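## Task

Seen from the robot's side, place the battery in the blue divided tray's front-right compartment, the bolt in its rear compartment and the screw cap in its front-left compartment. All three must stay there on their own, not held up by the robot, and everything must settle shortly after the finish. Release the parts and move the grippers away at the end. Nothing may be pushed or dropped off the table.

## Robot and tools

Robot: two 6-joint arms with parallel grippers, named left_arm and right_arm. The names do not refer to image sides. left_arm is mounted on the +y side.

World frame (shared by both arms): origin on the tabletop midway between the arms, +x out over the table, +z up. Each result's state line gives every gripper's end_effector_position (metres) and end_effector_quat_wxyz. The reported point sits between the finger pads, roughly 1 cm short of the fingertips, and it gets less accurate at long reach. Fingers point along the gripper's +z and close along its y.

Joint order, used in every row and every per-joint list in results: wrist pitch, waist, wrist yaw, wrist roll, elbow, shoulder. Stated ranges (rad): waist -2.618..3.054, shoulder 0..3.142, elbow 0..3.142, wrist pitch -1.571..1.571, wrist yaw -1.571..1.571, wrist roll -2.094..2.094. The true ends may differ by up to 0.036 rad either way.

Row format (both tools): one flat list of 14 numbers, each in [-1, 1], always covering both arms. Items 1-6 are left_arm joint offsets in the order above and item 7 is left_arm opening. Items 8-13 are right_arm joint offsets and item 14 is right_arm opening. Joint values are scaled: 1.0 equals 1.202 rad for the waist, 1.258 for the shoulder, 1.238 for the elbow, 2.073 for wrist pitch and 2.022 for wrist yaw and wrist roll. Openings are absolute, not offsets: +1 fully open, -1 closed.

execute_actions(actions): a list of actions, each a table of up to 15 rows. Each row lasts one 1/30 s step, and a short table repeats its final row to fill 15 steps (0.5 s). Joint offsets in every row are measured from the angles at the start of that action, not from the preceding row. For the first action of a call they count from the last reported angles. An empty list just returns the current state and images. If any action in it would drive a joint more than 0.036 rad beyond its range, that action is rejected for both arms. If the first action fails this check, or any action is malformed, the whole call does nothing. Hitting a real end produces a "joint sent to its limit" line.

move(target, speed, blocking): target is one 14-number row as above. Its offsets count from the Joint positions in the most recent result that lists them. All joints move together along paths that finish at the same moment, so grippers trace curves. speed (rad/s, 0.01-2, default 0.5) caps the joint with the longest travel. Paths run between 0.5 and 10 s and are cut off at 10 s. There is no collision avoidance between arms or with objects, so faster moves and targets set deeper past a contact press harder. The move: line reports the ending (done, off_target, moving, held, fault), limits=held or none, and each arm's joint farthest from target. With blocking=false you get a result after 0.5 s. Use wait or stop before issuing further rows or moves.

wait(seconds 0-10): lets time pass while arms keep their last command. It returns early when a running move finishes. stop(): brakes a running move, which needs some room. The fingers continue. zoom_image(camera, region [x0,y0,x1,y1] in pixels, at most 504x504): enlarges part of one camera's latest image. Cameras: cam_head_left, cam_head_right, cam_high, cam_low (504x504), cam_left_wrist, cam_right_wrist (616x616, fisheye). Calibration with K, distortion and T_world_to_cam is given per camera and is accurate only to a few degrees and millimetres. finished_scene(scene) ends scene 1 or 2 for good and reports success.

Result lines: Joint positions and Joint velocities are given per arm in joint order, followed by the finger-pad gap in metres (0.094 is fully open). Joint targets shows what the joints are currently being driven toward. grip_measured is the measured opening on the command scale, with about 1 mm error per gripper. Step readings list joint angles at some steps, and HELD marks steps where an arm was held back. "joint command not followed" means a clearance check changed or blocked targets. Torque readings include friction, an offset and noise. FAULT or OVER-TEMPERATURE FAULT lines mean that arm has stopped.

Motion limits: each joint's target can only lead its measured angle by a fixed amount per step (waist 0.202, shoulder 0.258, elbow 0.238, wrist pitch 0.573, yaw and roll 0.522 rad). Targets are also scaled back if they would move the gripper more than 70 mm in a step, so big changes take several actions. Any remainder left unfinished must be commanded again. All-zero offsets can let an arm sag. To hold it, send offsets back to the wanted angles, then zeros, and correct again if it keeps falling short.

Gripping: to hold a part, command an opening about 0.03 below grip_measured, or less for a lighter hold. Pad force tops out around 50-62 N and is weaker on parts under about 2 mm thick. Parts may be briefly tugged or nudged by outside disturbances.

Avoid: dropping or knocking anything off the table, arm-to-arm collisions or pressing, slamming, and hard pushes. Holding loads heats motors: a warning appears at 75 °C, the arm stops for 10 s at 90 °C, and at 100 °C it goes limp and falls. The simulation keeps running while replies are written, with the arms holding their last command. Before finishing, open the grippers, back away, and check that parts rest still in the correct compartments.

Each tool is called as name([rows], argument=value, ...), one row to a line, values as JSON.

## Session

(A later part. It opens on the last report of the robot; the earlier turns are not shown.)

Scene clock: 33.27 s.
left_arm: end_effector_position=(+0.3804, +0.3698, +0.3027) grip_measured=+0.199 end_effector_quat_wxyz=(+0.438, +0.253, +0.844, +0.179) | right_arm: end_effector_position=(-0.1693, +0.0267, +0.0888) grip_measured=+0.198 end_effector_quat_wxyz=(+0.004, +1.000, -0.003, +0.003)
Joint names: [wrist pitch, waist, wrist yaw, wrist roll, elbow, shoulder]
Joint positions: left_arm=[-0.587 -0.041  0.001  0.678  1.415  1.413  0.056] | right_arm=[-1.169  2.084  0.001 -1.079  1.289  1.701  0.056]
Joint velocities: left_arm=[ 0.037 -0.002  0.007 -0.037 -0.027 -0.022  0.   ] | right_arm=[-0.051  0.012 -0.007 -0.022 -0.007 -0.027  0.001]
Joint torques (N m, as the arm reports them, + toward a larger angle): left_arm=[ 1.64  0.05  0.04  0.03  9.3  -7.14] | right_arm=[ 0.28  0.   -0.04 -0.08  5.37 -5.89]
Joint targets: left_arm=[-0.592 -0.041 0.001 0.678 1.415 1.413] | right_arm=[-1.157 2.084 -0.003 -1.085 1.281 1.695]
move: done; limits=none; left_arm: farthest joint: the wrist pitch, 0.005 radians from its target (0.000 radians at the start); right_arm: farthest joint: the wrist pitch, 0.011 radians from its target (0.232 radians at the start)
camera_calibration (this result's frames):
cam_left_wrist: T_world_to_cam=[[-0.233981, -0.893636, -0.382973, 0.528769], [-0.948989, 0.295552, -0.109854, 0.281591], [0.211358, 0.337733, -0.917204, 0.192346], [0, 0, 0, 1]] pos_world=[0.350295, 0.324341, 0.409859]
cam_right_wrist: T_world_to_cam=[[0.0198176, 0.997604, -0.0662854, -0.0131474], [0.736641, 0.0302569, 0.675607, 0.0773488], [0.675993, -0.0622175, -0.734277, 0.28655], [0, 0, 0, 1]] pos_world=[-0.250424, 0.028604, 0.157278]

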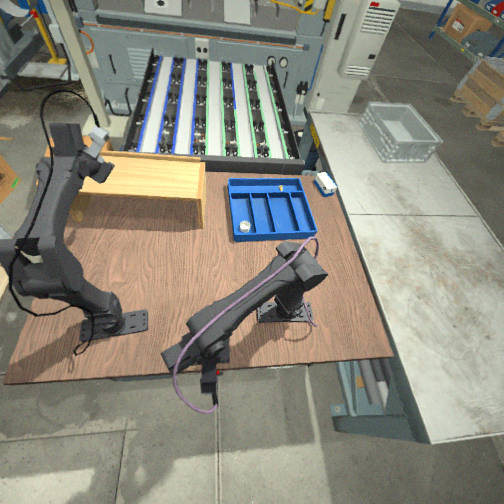

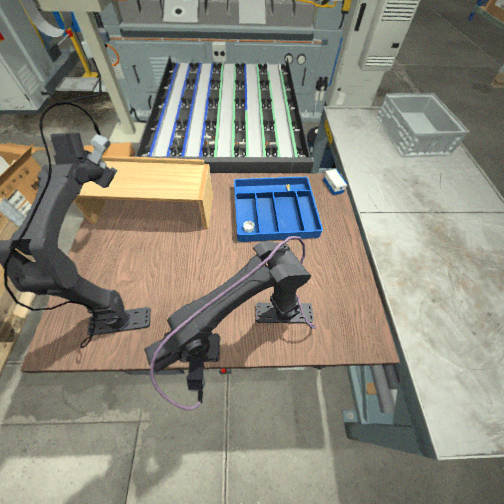

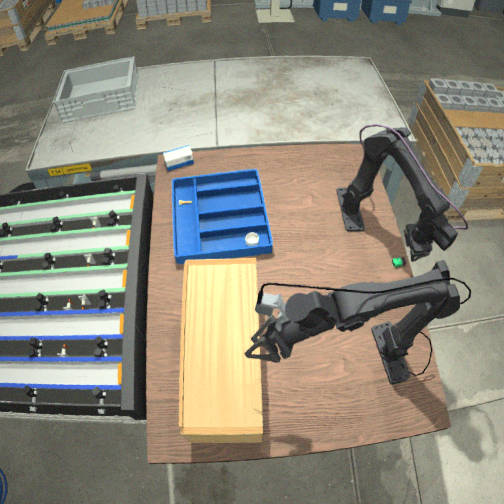

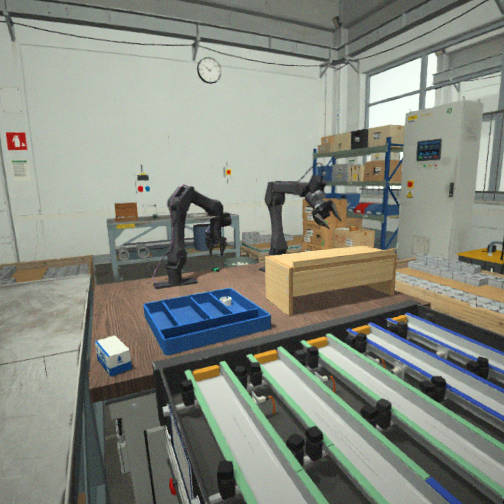

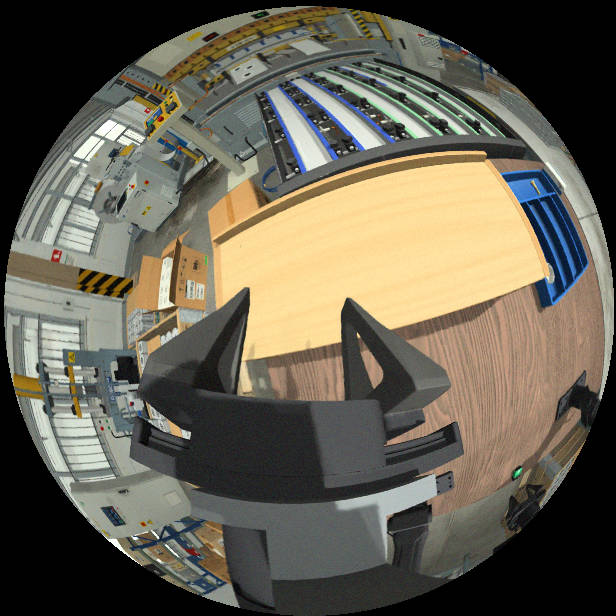

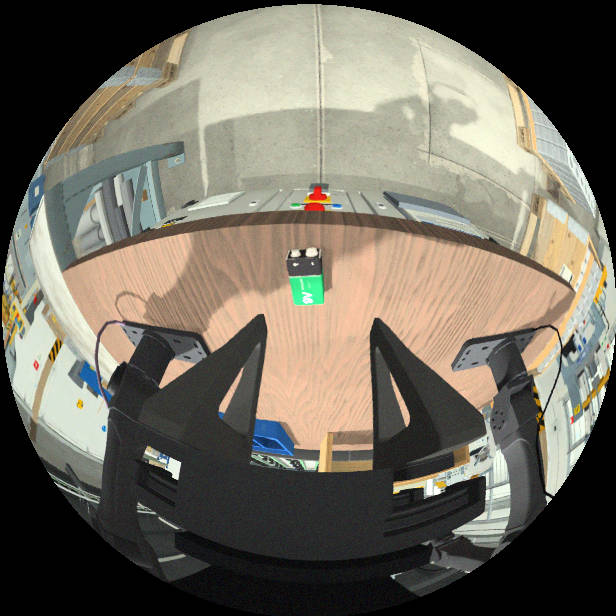

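move(target=[0,0,0,0,0,0,0.2, 0.1085,-0.0233,0,-0.0366,-0.19,-0.015,0.2], speed=0.4)

Scene clock: 35.93 s.
left_arm: end_effector_position=(+0.3811, +0.3699, +0.3038) grip_measured=+0.199 end_effector_quat_wxyz=(+0.440, +0.253, +0.843, +0.179) | right_arm: end_effector_position=(-0.1552, +0.0112, +0.0335) grip_measured=+0.198 end_effector_quat_wxyz=(+0.012, +1.000, +0.022, +0.006)
Joint names: [wrist pitch, waist, wrist yaw, wrist roll, elbow, shoulder]
Joint positions: left_arm=[-0.582 -0.041  0.001  0.678  1.415  1.413  0.056] | right_arm=[-0.955  2.065  0.001 -1.147  1.06   1.701  0.056]
Joint velocities: left_arm=[ 0.022 -0.017  0.022 -0.037 -0.002 -0.012 -0.   ] | right_arm=[-0.022  0.012  0.051 -0.022 -0.002 -0.017 -0.001]
Joint torques (N m, as the arm reports them, + toward a larger angle): left_arm=[ 1.68  0.01  0.08  0.08  9.42 -7.26] | right_arm=[ 0.25 -0.84  0.   -0.07  5.18 -6.41]
Joint targets: left_arm=[-0.587 -0.041 0.001 0.678 1.415 1.413] | right_arm=[-0.944 2.056 0.001 -1.153 1.054 1.682]
move: done; limits=none; left_arm: farthest joint: the wrist pitch, 0.005 radians from its target (0.000 radians at the start); right_arm: farthest joint: the shoulder, 0.019 radians from its target (0.019 radians at the start)
camera_calibration (this result's frames):
cam_left_wrist: T_world_to_cam=[[-0.232086, -0.893453, -0.384548, 0.529069], [-0.948436, 0.295606, -0.114397, 0.283475], [0.215883, 0.33817, -0.915989, 0.190871], [0, 0, 0, 1]] pos_world=[0.350442, 0.324355, 0.410717]
cam_right_wrist: T_world_to_cam=[[-0.029176, 0.996303, -0.0807969, -0.00877686], [0.729869, 0.0764625, 0.679298, 0.103103], [0.682965, -0.0391519, -0.729402, 0.236149], [0, 0, 0, 1]] pos_world=[-0.236789, 0.0101066, 0.101501]

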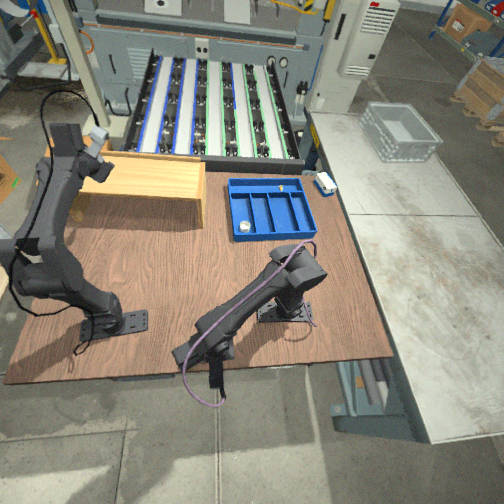

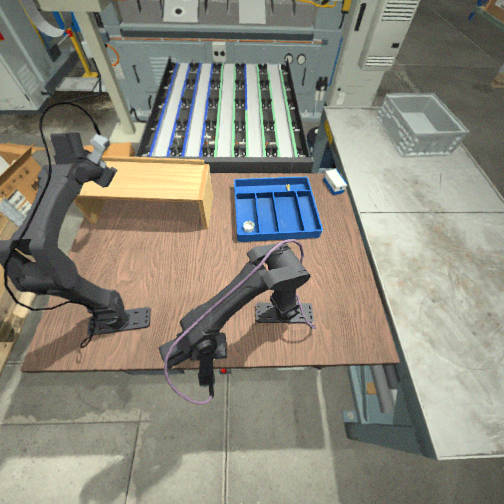

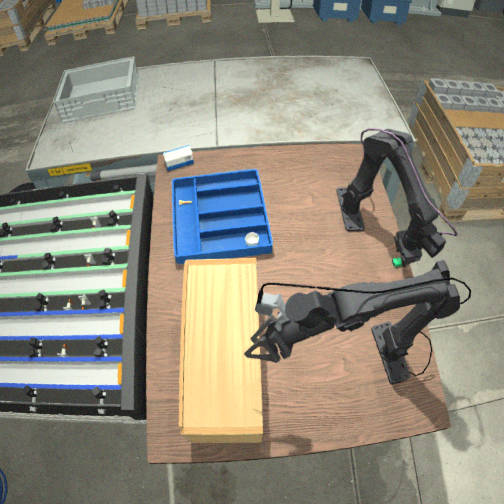

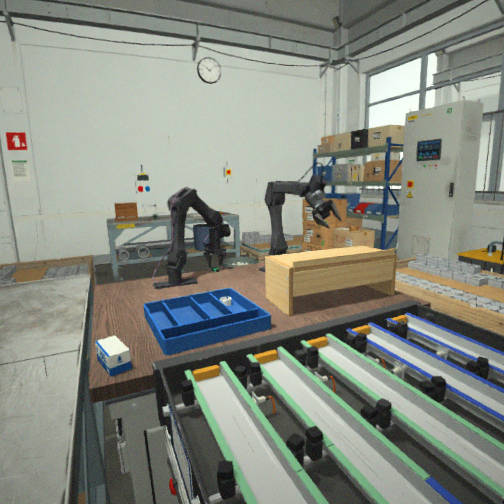

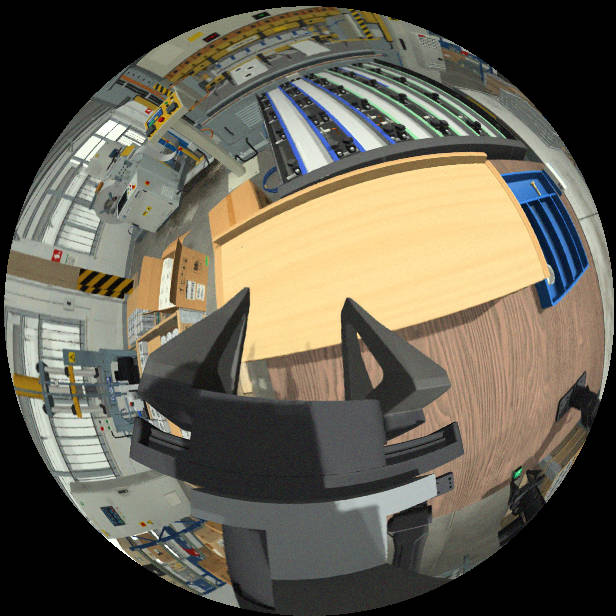

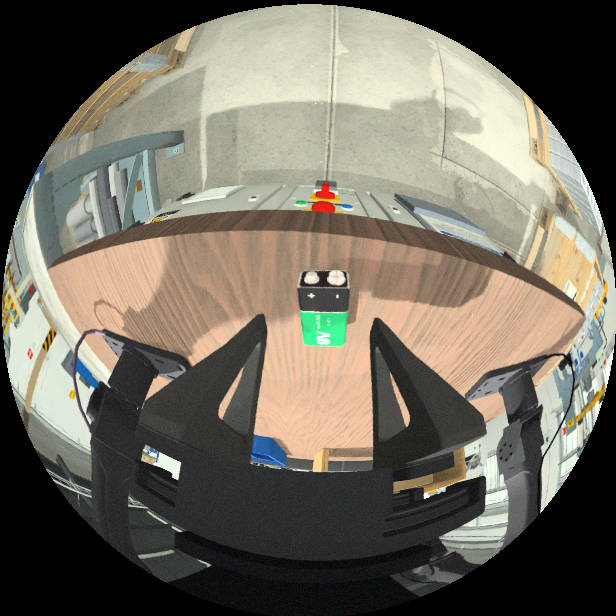

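move(target=[0,0,0,0,0,0,0.2, 0.057,-0.014,0,0,-0.053,0.011,0.2], speed=0.15)

Scene clock: 37.83 s.
left_arm: end_effector_position=(+0.3818, +0.3700, +0.3049) grip_measured=+0.199 end_effector_quat_wxyz=(+0.443, +0.252, +0.841, +0.180) | right_arm: end_effector_position=(-0.1557, +0.0171, +0.0180) grip_measured=+0.198 end_effector_quat_wxyz=(-0.007, +1.000, +0.018, -0.003)
Joint names: [wrist pitch, waist, wrist yaw, wrist roll, elbow, shoulder]
Joint positions: left_arm=[-0.576 -0.041  0.001  0.678  1.415  1.413  0.056] | right_arm=[-0.849  2.058  0.001 -1.147  1.003  1.711  0.056]
Joint velocities: left_arm=[ 0.007 -0.027  0.007 -0.081 -0.007  0.007 -0.   ] | right_arm=[-0.037  0.017  0.037 -0.066 -0.002  0.007  0.   ]
Joint torques (N m, as the arm reports them, + toward a larger angle): left_arm=[ 1.71  0.08  0.05  0.05  9.45 -7.12] | right_arm=[ 0.32 -0.85 -0.01  0.01  4.84 -4.95]
Joint targets: left_arm=[-0.582 -0.041 0.001 0.678 1.415 1.413] | right_arm=[-0.837 2.049 0.001 -1.147 0.994 1.715]
move: done; limits=none; left_arm: farthest joint: the wrist pitch, 0.006 radians from its target (0.000 radians at the start); right_arm: farthest joint: the wrist pitch, 0.012 radians from its target (0.118 radians at the start)
camera_calibration (this result's frames):
cam_left_wrist: T_world_to_cam=[[-0.230037, -0.893256, -0.386235, 0.529385], [-0.947815, 0.295666, -0.119285, 0.285497], [0.220749, 0.338639, -0.914655, 0.189272], [0, 0, 0, 1]] pos_world=[0.350595, 0.32437, 0.411642]
cam_right_wrist: T_world_to_cam=[[-0.022695, 0.998763, -0.0442369, -0.0156448], [0.742513, 0.0464687, 0.668218, 0.116267], [0.669448, -0.0176812, -0.742649, 0.223215], [0, 0, 0, 1]] pos_world=[-0.236115, 0.0141694, 0.087386]

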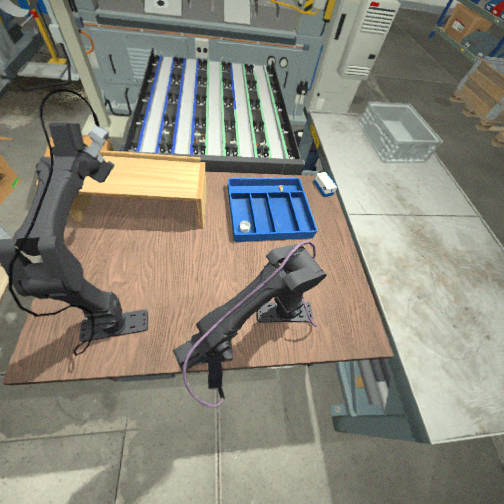

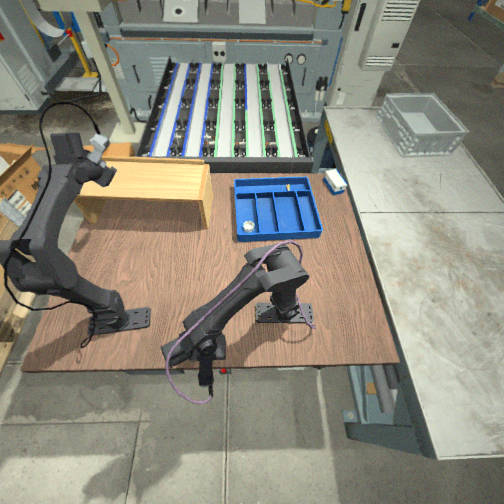

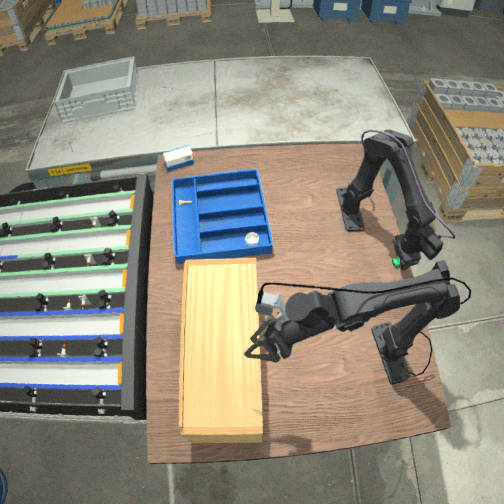

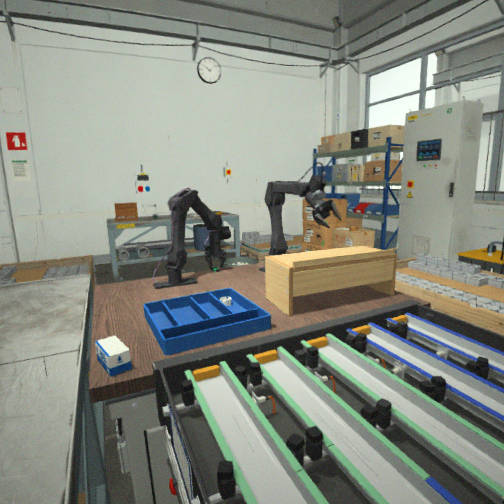

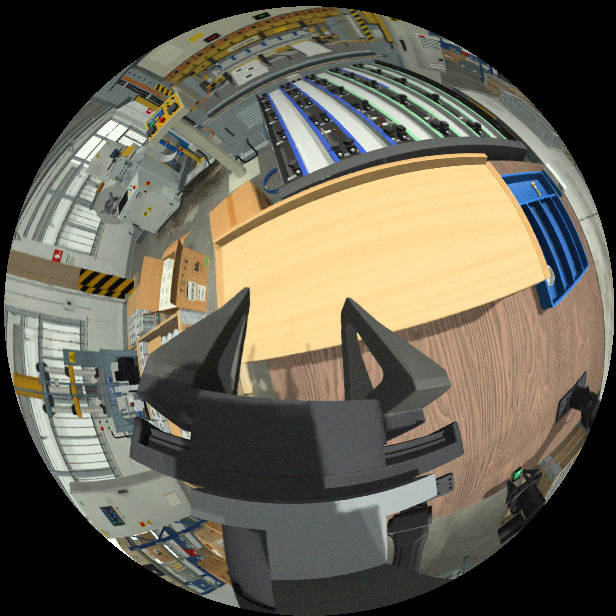

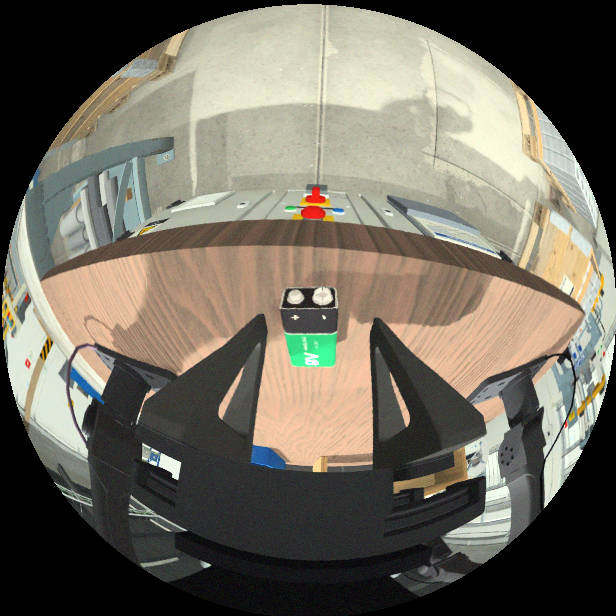

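move(target=[0,0,0,0,-0.007,0.0145,0.2, 0,0.004,0,0,-0.007,0.0145,0.2], speed=0.05)

Scene clock: 38.80 s.
left_arm: end_effector_position=(+0.3825, +0.3700, +0.3059) grip_measured=+0.199 end_effector_quat_wxyz=(+0.445, +0.252, +0.840, +0.181) | right_arm: end_effector_position=(-0.1551, +0.0159, +0.0143) grip_measured=+0.198 end_effector_quat_wxyz=(-0.000, +1.000, +0.018, +0.000)
Joint names: [wrist pitch, waist, wrist yaw, wrist roll, elbow, shoulder]
Joint positions: left_arm=[-0.571 -0.041  0.001  0.678  1.415  1.413  0.056] | right_arm=[-0.849  2.058  0.001 -1.147  1.003  1.725  0.056]
Joint velocities: left_arm=[ 0.007 -0.007  0.007 -0.051  0.007  0.012 -0.   ] | right_arm=[-0.022 -0.022 -0.037 -0.022  0.002  0.002 -0.   ]
Joint torques (N m, as the arm reports them, + toward a larger angle): left_arm=[ 1.66  0.1   0.03  0.01  8.51 -5.29] | right_arm=[ 0.2   0.39 -0.01  0.    4.53 -5.12]
Joint targets: left_arm=[-0.577 -0.041 0.001 0.678 1.407 1.431] | right_arm=[-0.849 2.063 0.001 -1.147 0.994 1.728]
move: done; limits=none; left_arm: farthest joint: the shoulder, 0.018 radians from its target (0.018 radians at the start); right_arm: farthest joint: the elbow, 0.009 radians from its target (0.009 radians at the start)
camera_calibration (this result's frames):
cam_left_wrist: T_world_to_cam=[[-0.228127, -0.893071, -0.38779, 0.529673], [-0.947215, 0.295724, -0.123822, 0.287369], [0.225261, 0.339074, -0.913393, 0.187779], [0, 0, 0, 1]] pos_world=[0.350734, 0.324383, 0.412501]
cam_right_wrist: T_world_to_cam=[[-0.0223878, 0.998142, -0.0566646, -0.0143492], [0.738432, 0.054718, 0.672105, 0.117554], [0.673957, -0.026796, -0.738285, 0.2208], [0, 0, 0, 1]] pos_world=[-0.235936, 0.0138068, 0.0831914]

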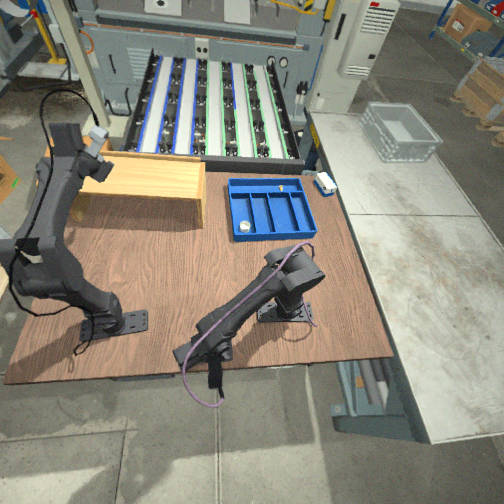

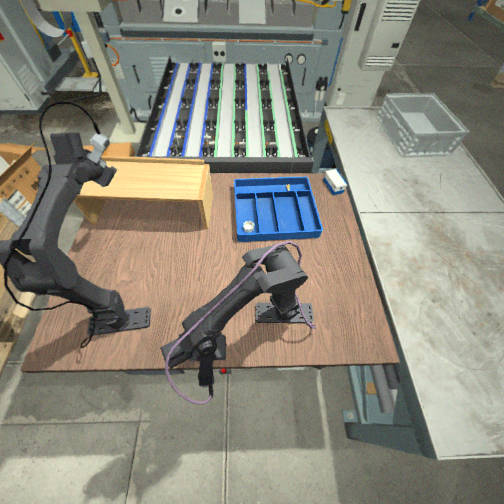

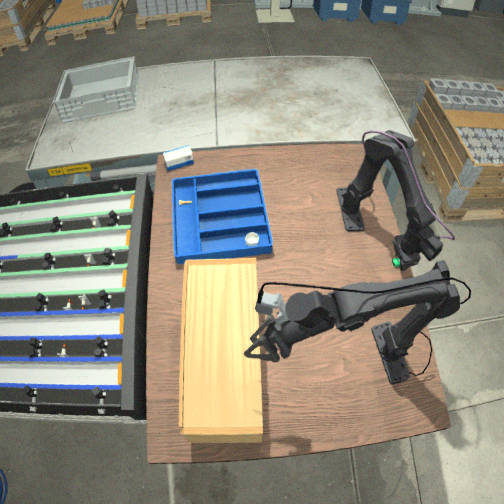

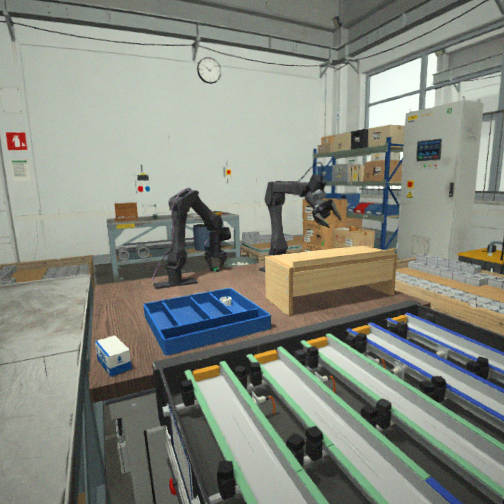

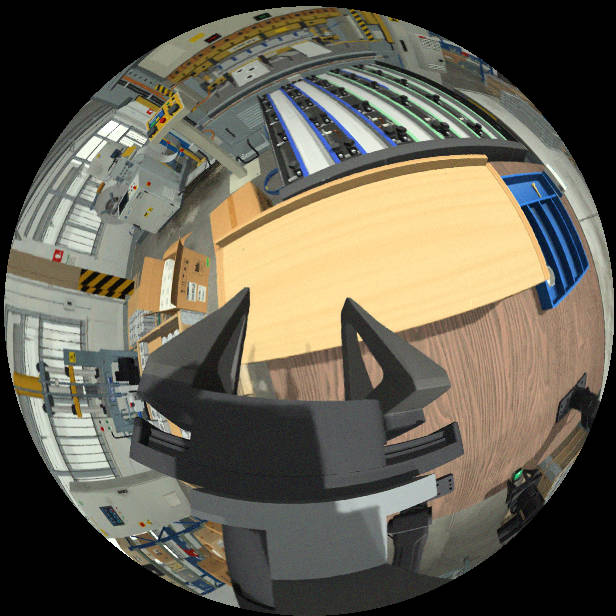

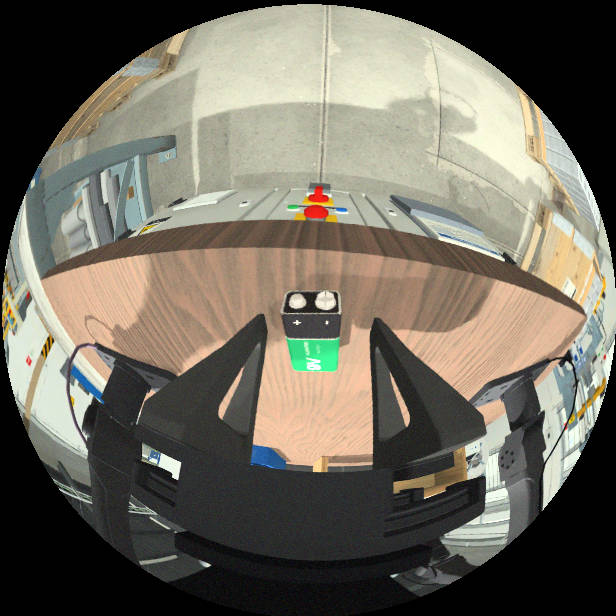

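execute_actions([
  [[0,0,0,0,-0.007,0.0145,0.2, 0,0.004,0,0,-0.007,0.003,-0.2],[0,0,0,0,-0.007,0.0145,0.2, 0,0.004,0,0,-0.007,0.003,-0.2],[0,0,0,0,-0.007,0.0145,0.2, 0,0.004,0,0,-0.007,0.003,-0.2],[0,0,0,0,-0.007,0.0145,0.2, 0,0.004,0,0,-0.007,0.003,-0.2],[0,0,0,0,-0.007,0.0145,0.2, 0,0.004,0,0,-0.007,0.003,-0.2],[0,0,0,0,-0.007,0.0145,0.2, 0,0.004,0,0,-0.007,0.003,-0.35],[0,0,0,0,-0.007,0.0145,0.2, 0,0.004,0,0,-0.007,0.003,-0.35],[0,0,0,0,-0.007,0.0145,0.2, 0,0.004,0,0,-0.007,0.003,-0.35],[0,0,0,0,-0.007,0.0145,0.2, 0,0.004,0,0,-0.007,0.003,-0.35],[0,0,0,0,-0.007,0.0145,0.2, 0,0.004,0,0,-0.007,0.003,-0.42],[0,0,0,0,-0.007,0.0145,0.2, 0,0.004,0,0,-0.007,0.003,-0.42],[0,0,0,0,-0.007,0.0145,0.2, 0,0.004,0,0,-0.007,0.003,-0.42],[0,0,0,0,-0.007,0.0145,0.2, 0,0.004,0,0,-0.007,0.003,-0.48]],
  [[0,0,0,0,0,0,0.2, 0,0,0,0,0,0,-0.48]],
])

Scene clock: 39.97 s.
left_arm: end_effector_position=(+0.3838, +0.3702, +0.3081) grip_measured=+0.199 end_effector_quat_wxyz=(+0.449, +0.251, +0.838, +0.183) | right_arm: end_effector_position=(-0.1551, +0.0159, +0.0143) grip_measured=-0.464 end_effector_quat_wxyz=(-0.000, +1.000, +0.018, +0.000)
Joint names: [wrist pitch, waist, wrist yaw, wrist roll, elbow, shoulder]
Joint positions: left_arm=[-0.561 -0.041  0.001  0.678  1.415  1.413  0.056] | right_arm=[-0.849  2.058  0.001 -1.147  1.003  1.725  0.025]
Joint velocities: left_arm=[-0.022 -0.012  0.051 -0.022  0.007  0.017  0.001] | right_arm=[-0.051  0.002  0.037  0.037  0.002 -0.002 -0.   ]
Joint torques (N m, as the arm reports them, + toward a larger angle): left_arm=[ 1.71  0.04  0.05  0.07  9.32 -6.86] | right_arm=[ 0.16 -0.03 -0.02  0.    5.58 -5.24]
Joint targets: left_arm=[-0.566 -0.041 0.001 0.678 1.415 1.413] | right_arm=[-0.849 2.058 0.001 -1.147 1.003 1.725]
Step readings (joint positions; steps 1 to 15: 1st action; 16 to 30: 2nd action):
0: left_arm=[-0.571 -0.041 0.001 0.678 1.415 1.413] | right_arm=[-0.849 2.058 0.001 -1.147 1.003 1.725]
1: left_arm=[-0.571 -0.041 0.001 0.678 1.415 1.413] | right_arm=[-0.849 2.058 0.001 -1.147 1.003 1.725]
2: left_arm=[-0.570 -0.041 0.001 0.678 1.415 1.413] | right_arm=[-0.849 2.058 0.001 -1.147 1.003 1.725]
4: left_arm=[-0.568 -0.041 0.001 0.678 1.415 1.413] | right_arm=[-0.849 2.058 0.001 -1.147 1.003 1.725]
8: left_arm=[-0.567 -0.041 0.001 0.678 1.415 1.413] | right_arm=[-0.849 2.058 0.001 -1.147 1.003 1.725]
15: left_arm=[-0.566 -0.041 0.001 0.678 1.415 1.413] | right_arm=[-0.849 2.058 0.001 -1.147 1.003 1.725]
16: left_arm=[-0.566 -0.041 0.001 0.678 1.415 1.413] | right_arm=[-0.849 2.058 0.001 -1.147 1.003 1.725]
17: left_arm=[-0.565 -0.041 0.001 0.678 1.415 1.413] | right_arm=[-0.849 2.058 0.001 -1.147 1.003 1.725]
19: left_arm=[-0.563 -0.041 0.001 0.678 1.415 1.413] | right_arm=[-0.849 2.058 0.001 -1.147 1.003 1.725]
23: left_arm=[-0.562 -0.041 0.001 0.678 1.415 1.413] | right_arm=[-0.849 2.058 0.001 -1.147 1.003 1.725]
30: Joint positions above
camera_calibration (this result's frames):
cam_left_wrist: T_world_to_cam=[[-0.224135, -0.892687, -0.390991, 0.530252], [-0.945897, 0.295851, -0.133234, 0.291237], [0.234611, 0.339975, -0.9107, 0.184651], [0, 0, 0, 1]] pos_world=[0.351007, 0.324409, 0.414288]
cam_right_wrist: T_world_to_cam=[[-0.0223878, 0.998142, -0.0566646, -0.0143492], [0.738432, 0.054718, 0.672105, 0.117554], [0.673957, -0.026796, -0.738285, 0.2208], [0, 0, 0, 1]] pos_world=[-0.235936, 0.0138068, 0.0831914]

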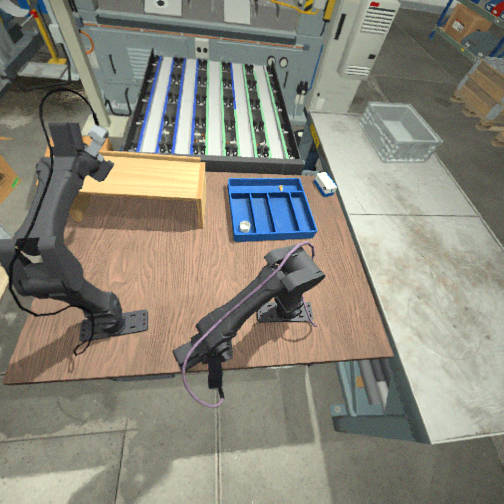

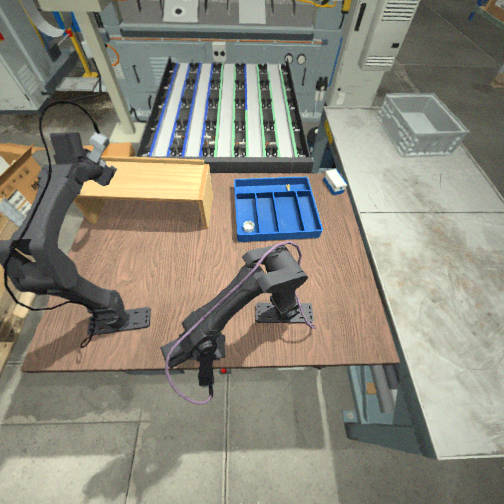

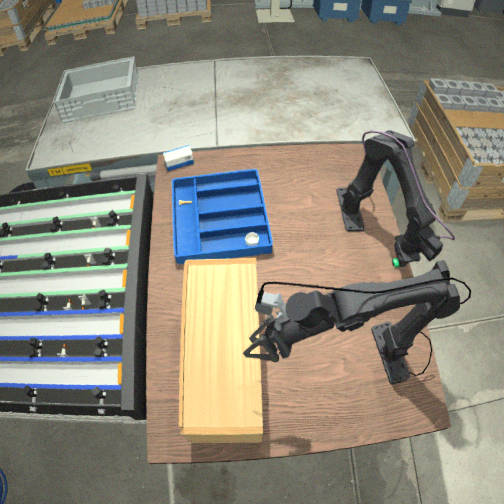

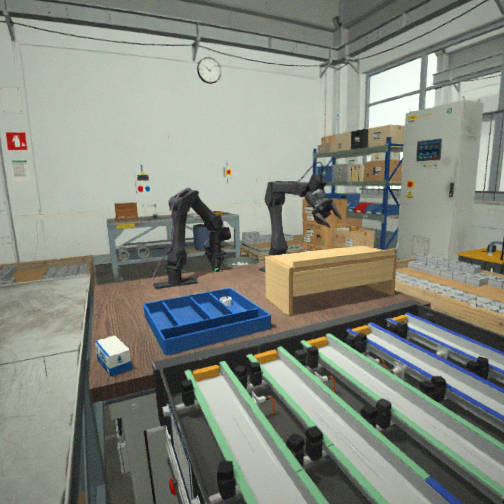

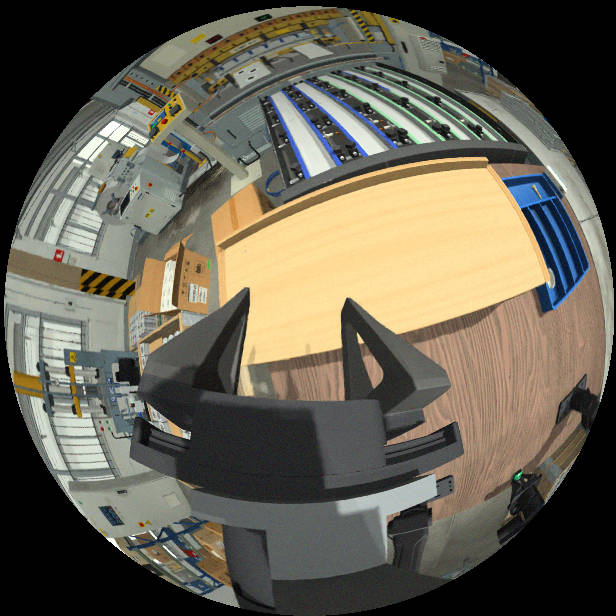

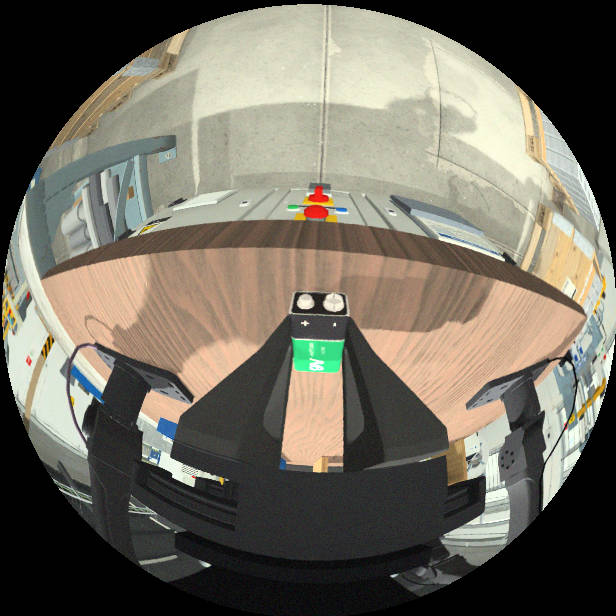

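move(target=[0,0,0,0,0,0,0.2, -0.203,0,0,0,0.329,-0.044,-0.495], speed=0.6)

move(target=[0,0,0,0,0,0,0.2, 0,-0.98,0,0.19,0.015,-0.015,-0.495], speed=1.1)

Scene clock: 41.73 s.
left_arm: end_effector_position=(+0.3845, +0.3702, +0.3092) grip_measured=+0.199 end_effector_quat_wxyz=(+0.451, +0.251, +0.837, +0.184) | right_arm: end_effector_position=(-0.1644, +0.0347, +0.1155) grip_measured=-0.473 end_effector_quat_wxyz=(-0.003, +1.000, +0.018, -0.001)
Joint names: [wrist pitch, waist, wrist yaw, wrist roll, elbow, shoulder]
Joint positions: left_arm=[-0.556 -0.041  0.001  0.678  1.415  1.413  0.056] | right_arm=[-1.258  2.058  0.001 -1.147  1.385  1.692  0.025]
Joint velocities: left_arm=[ 0.037  0.012 -0.095 -0.051 -0.002 -0.012 -0.001] | right_arm=[-0.007 -0.012 -0.066  0.051 -0.002 -0.007 -0.001]
Joint torques (N m, as the arm reports them, + toward a larger angle): left_arm=[ 1.66  0.1   0.05  0.03  9.34 -6.83] | right_arm=[ 0.03 -0.06  0.    0.01  8.33 -6.75]
Joint targets: left_arm=[-0.561 -0.041 0.001 0.678 1.415 1.413] | right_arm=[-1.270 2.058 0.001 -1.147 1.411 1.669]
move: off_target (right_arm); limits=none; left_arm: farthest joint: the wrist pitch, 0.005 radians from its target (0.000 radians at the start); right_arm: farthest joint: the elbow, 0.025 radians from its target (0.407 radians at the start)
camera_calibration (this result's frames):
cam_left_wrist: T_world_to_cam=[[-0.222052, -0.892486, -0.392635, 0.530542], [-0.945176, 0.29592, -0.138109, 0.293233], [0.239449, 0.340441, -0.909266, 0.183014], [0, 0, 0, 1]] pos_world=[0.351142, 0.324422, 0.415216]
cam_right_wrist: T_world_to_cam=[[-0.022525, 0.99842, -0.0514875, -0.0281939], [0.740135, 0.051275, 0.670501, 0.0559143], [0.672081, -0.0230047, -0.74012, 0.302094], [0, 0, 0, 1]] pos_world=[-0.245051, 0.0322319, 0.184643]

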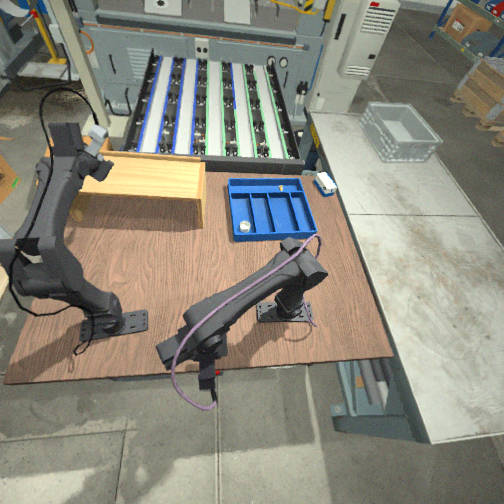

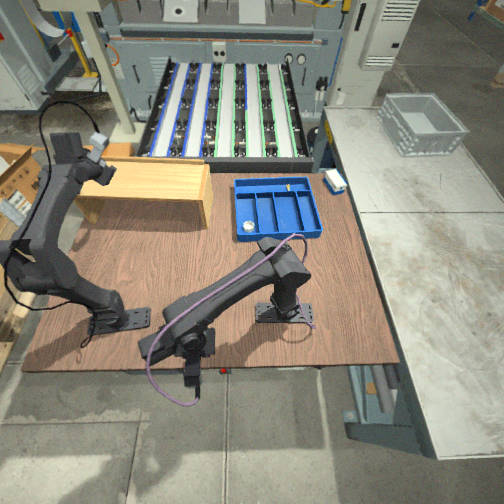

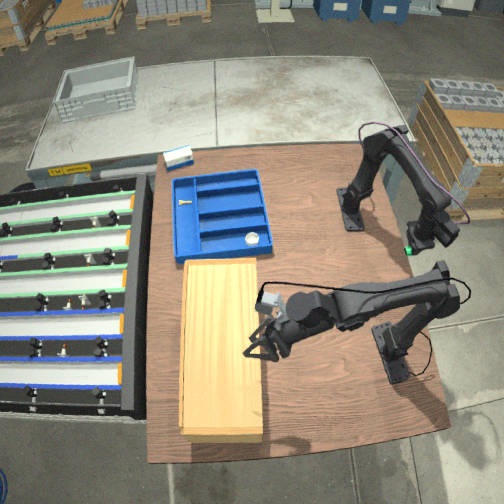

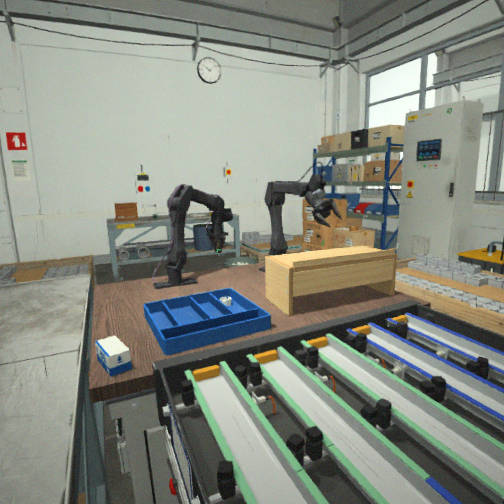

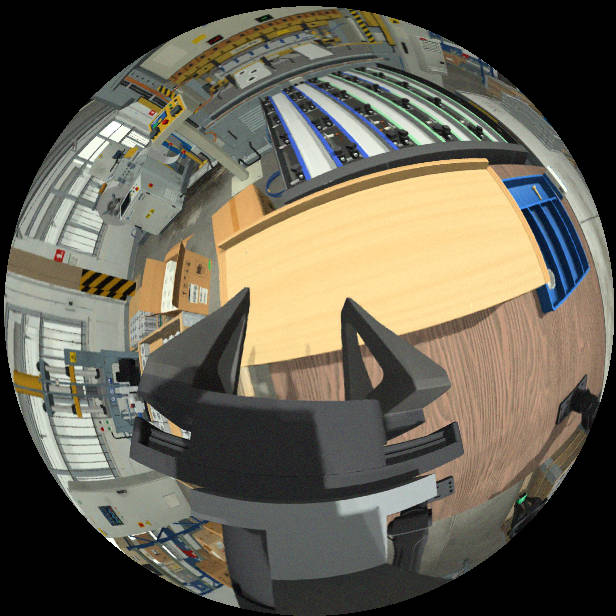

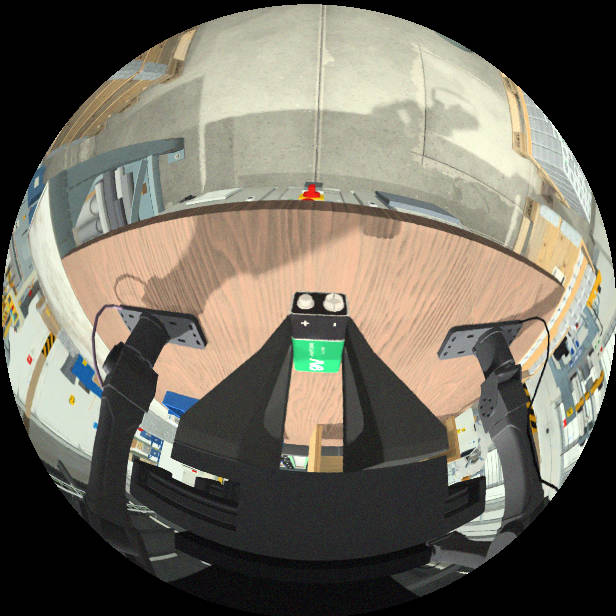

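Scene clock: 43.60 s.
left_arm: end_effector_position=(+0.3852, +0.3703, +0.3103) grip_measured=+0.199 end_effector_quat_wxyz=(+0.453, +0.250, +0.835, +0.185) | right_arm: end_effector_position=(+0.1728, -0.0091, +0.1155) grip_measured=-0.473 end_effector_quat_wxyz=(-0.003, +0.724, -0.689, +0.004)
Joint names: [wrist pitch, waist, wrist yaw, wrist roll, elbow, shoulder]
Joint positions: left_arm=[-0.55  -0.041  0.001  0.678  1.415  1.413  0.056] | right_arm=[-1.258  0.879  0.009 -0.769  1.385  1.692  0.025]
Joint velocities: left_arm=[ 0.022 -0.022  0.007 -0.022  0.002 -0.007  0.   ] | right_arm=[ 0.022  0.002  0.022 -0.051  0.012 -0.007 -0.   ]
Joint torques (N m, as the arm reports them, + toward a larger angle): left_arm=[ 1.7   0.16  0.06  0.02  9.44 -7.09] | right_arm=[ 0.18  0.   -0.07  0.04  7.81 -6.71]
Joint targets: left_arm=[-0.556 -0.041 0.001 0.678 1.415 1.413] | right_arm=[-1.258 0.880 0.001 -0.763 1.404 1.673]
move: done; limits=none; left_arm: farthest joint: the wrist pitch, 0.006 radians from its target (0.000 radians at the start); right_arm: farthest joint: the shoulder, 0.019 radians from its target (0.019 radians at the start)
camera_calibration (this result's frames):
cam_left_wrist: T_world_to_cam=[[-0.21996, -0.892284, -0.394267, 0.530826], [-0.944429, 0.295992, -0.14298, 0.295221], [0.244279, 0.340907, -0.907805, 0.181368], [0, 0, 0, 1]] pos_world=[0.351271, 0.324435, 0.416144]
cam_right_wrist: T_world_to_cam=[[0.998233, 0.0363132, -0.0470359, -0.162491], [0.0585322, -0.737382, 0.672935, -0.0811409], [-0.010247, -0.674499, -0.738205, 0.186178], [0, 0, 0, 1]] pos_world=[0.168861, 0.0716453, 0.184397]

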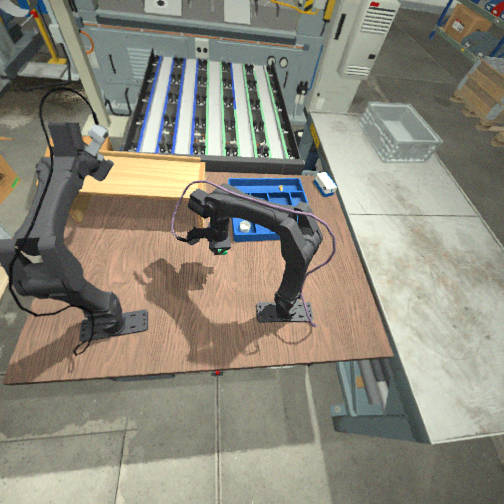

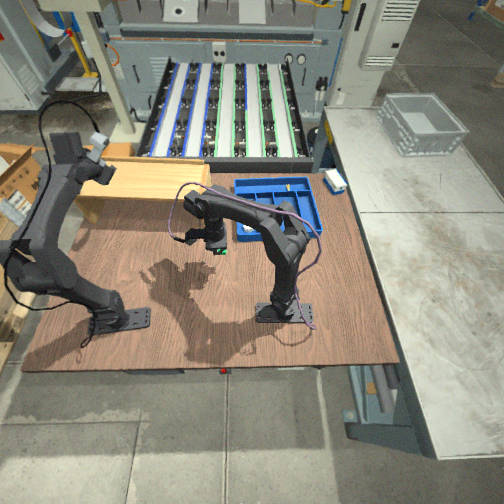

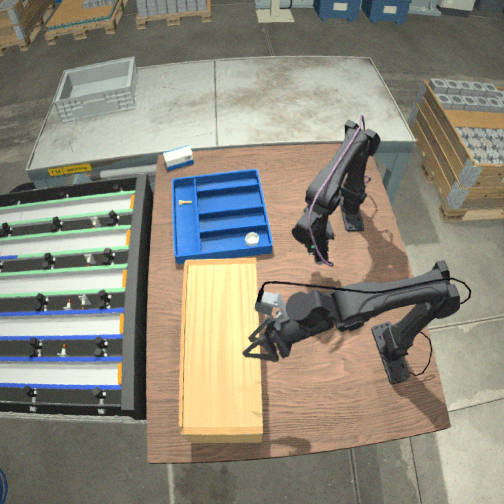

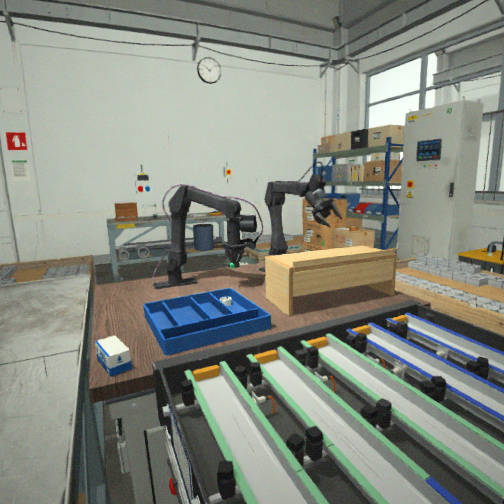

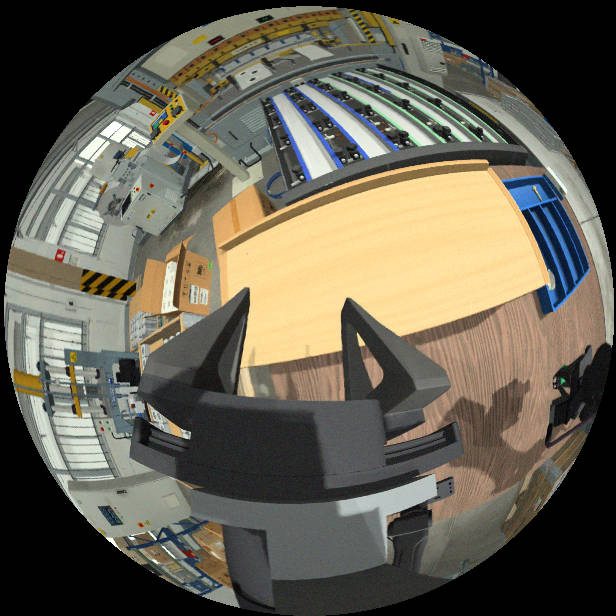

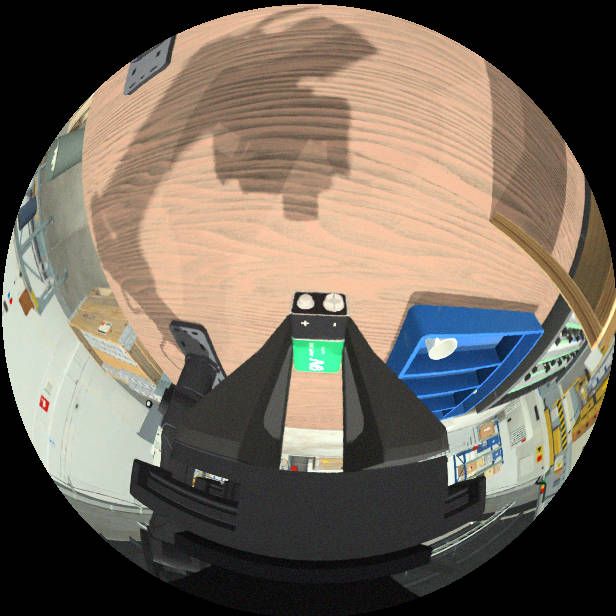

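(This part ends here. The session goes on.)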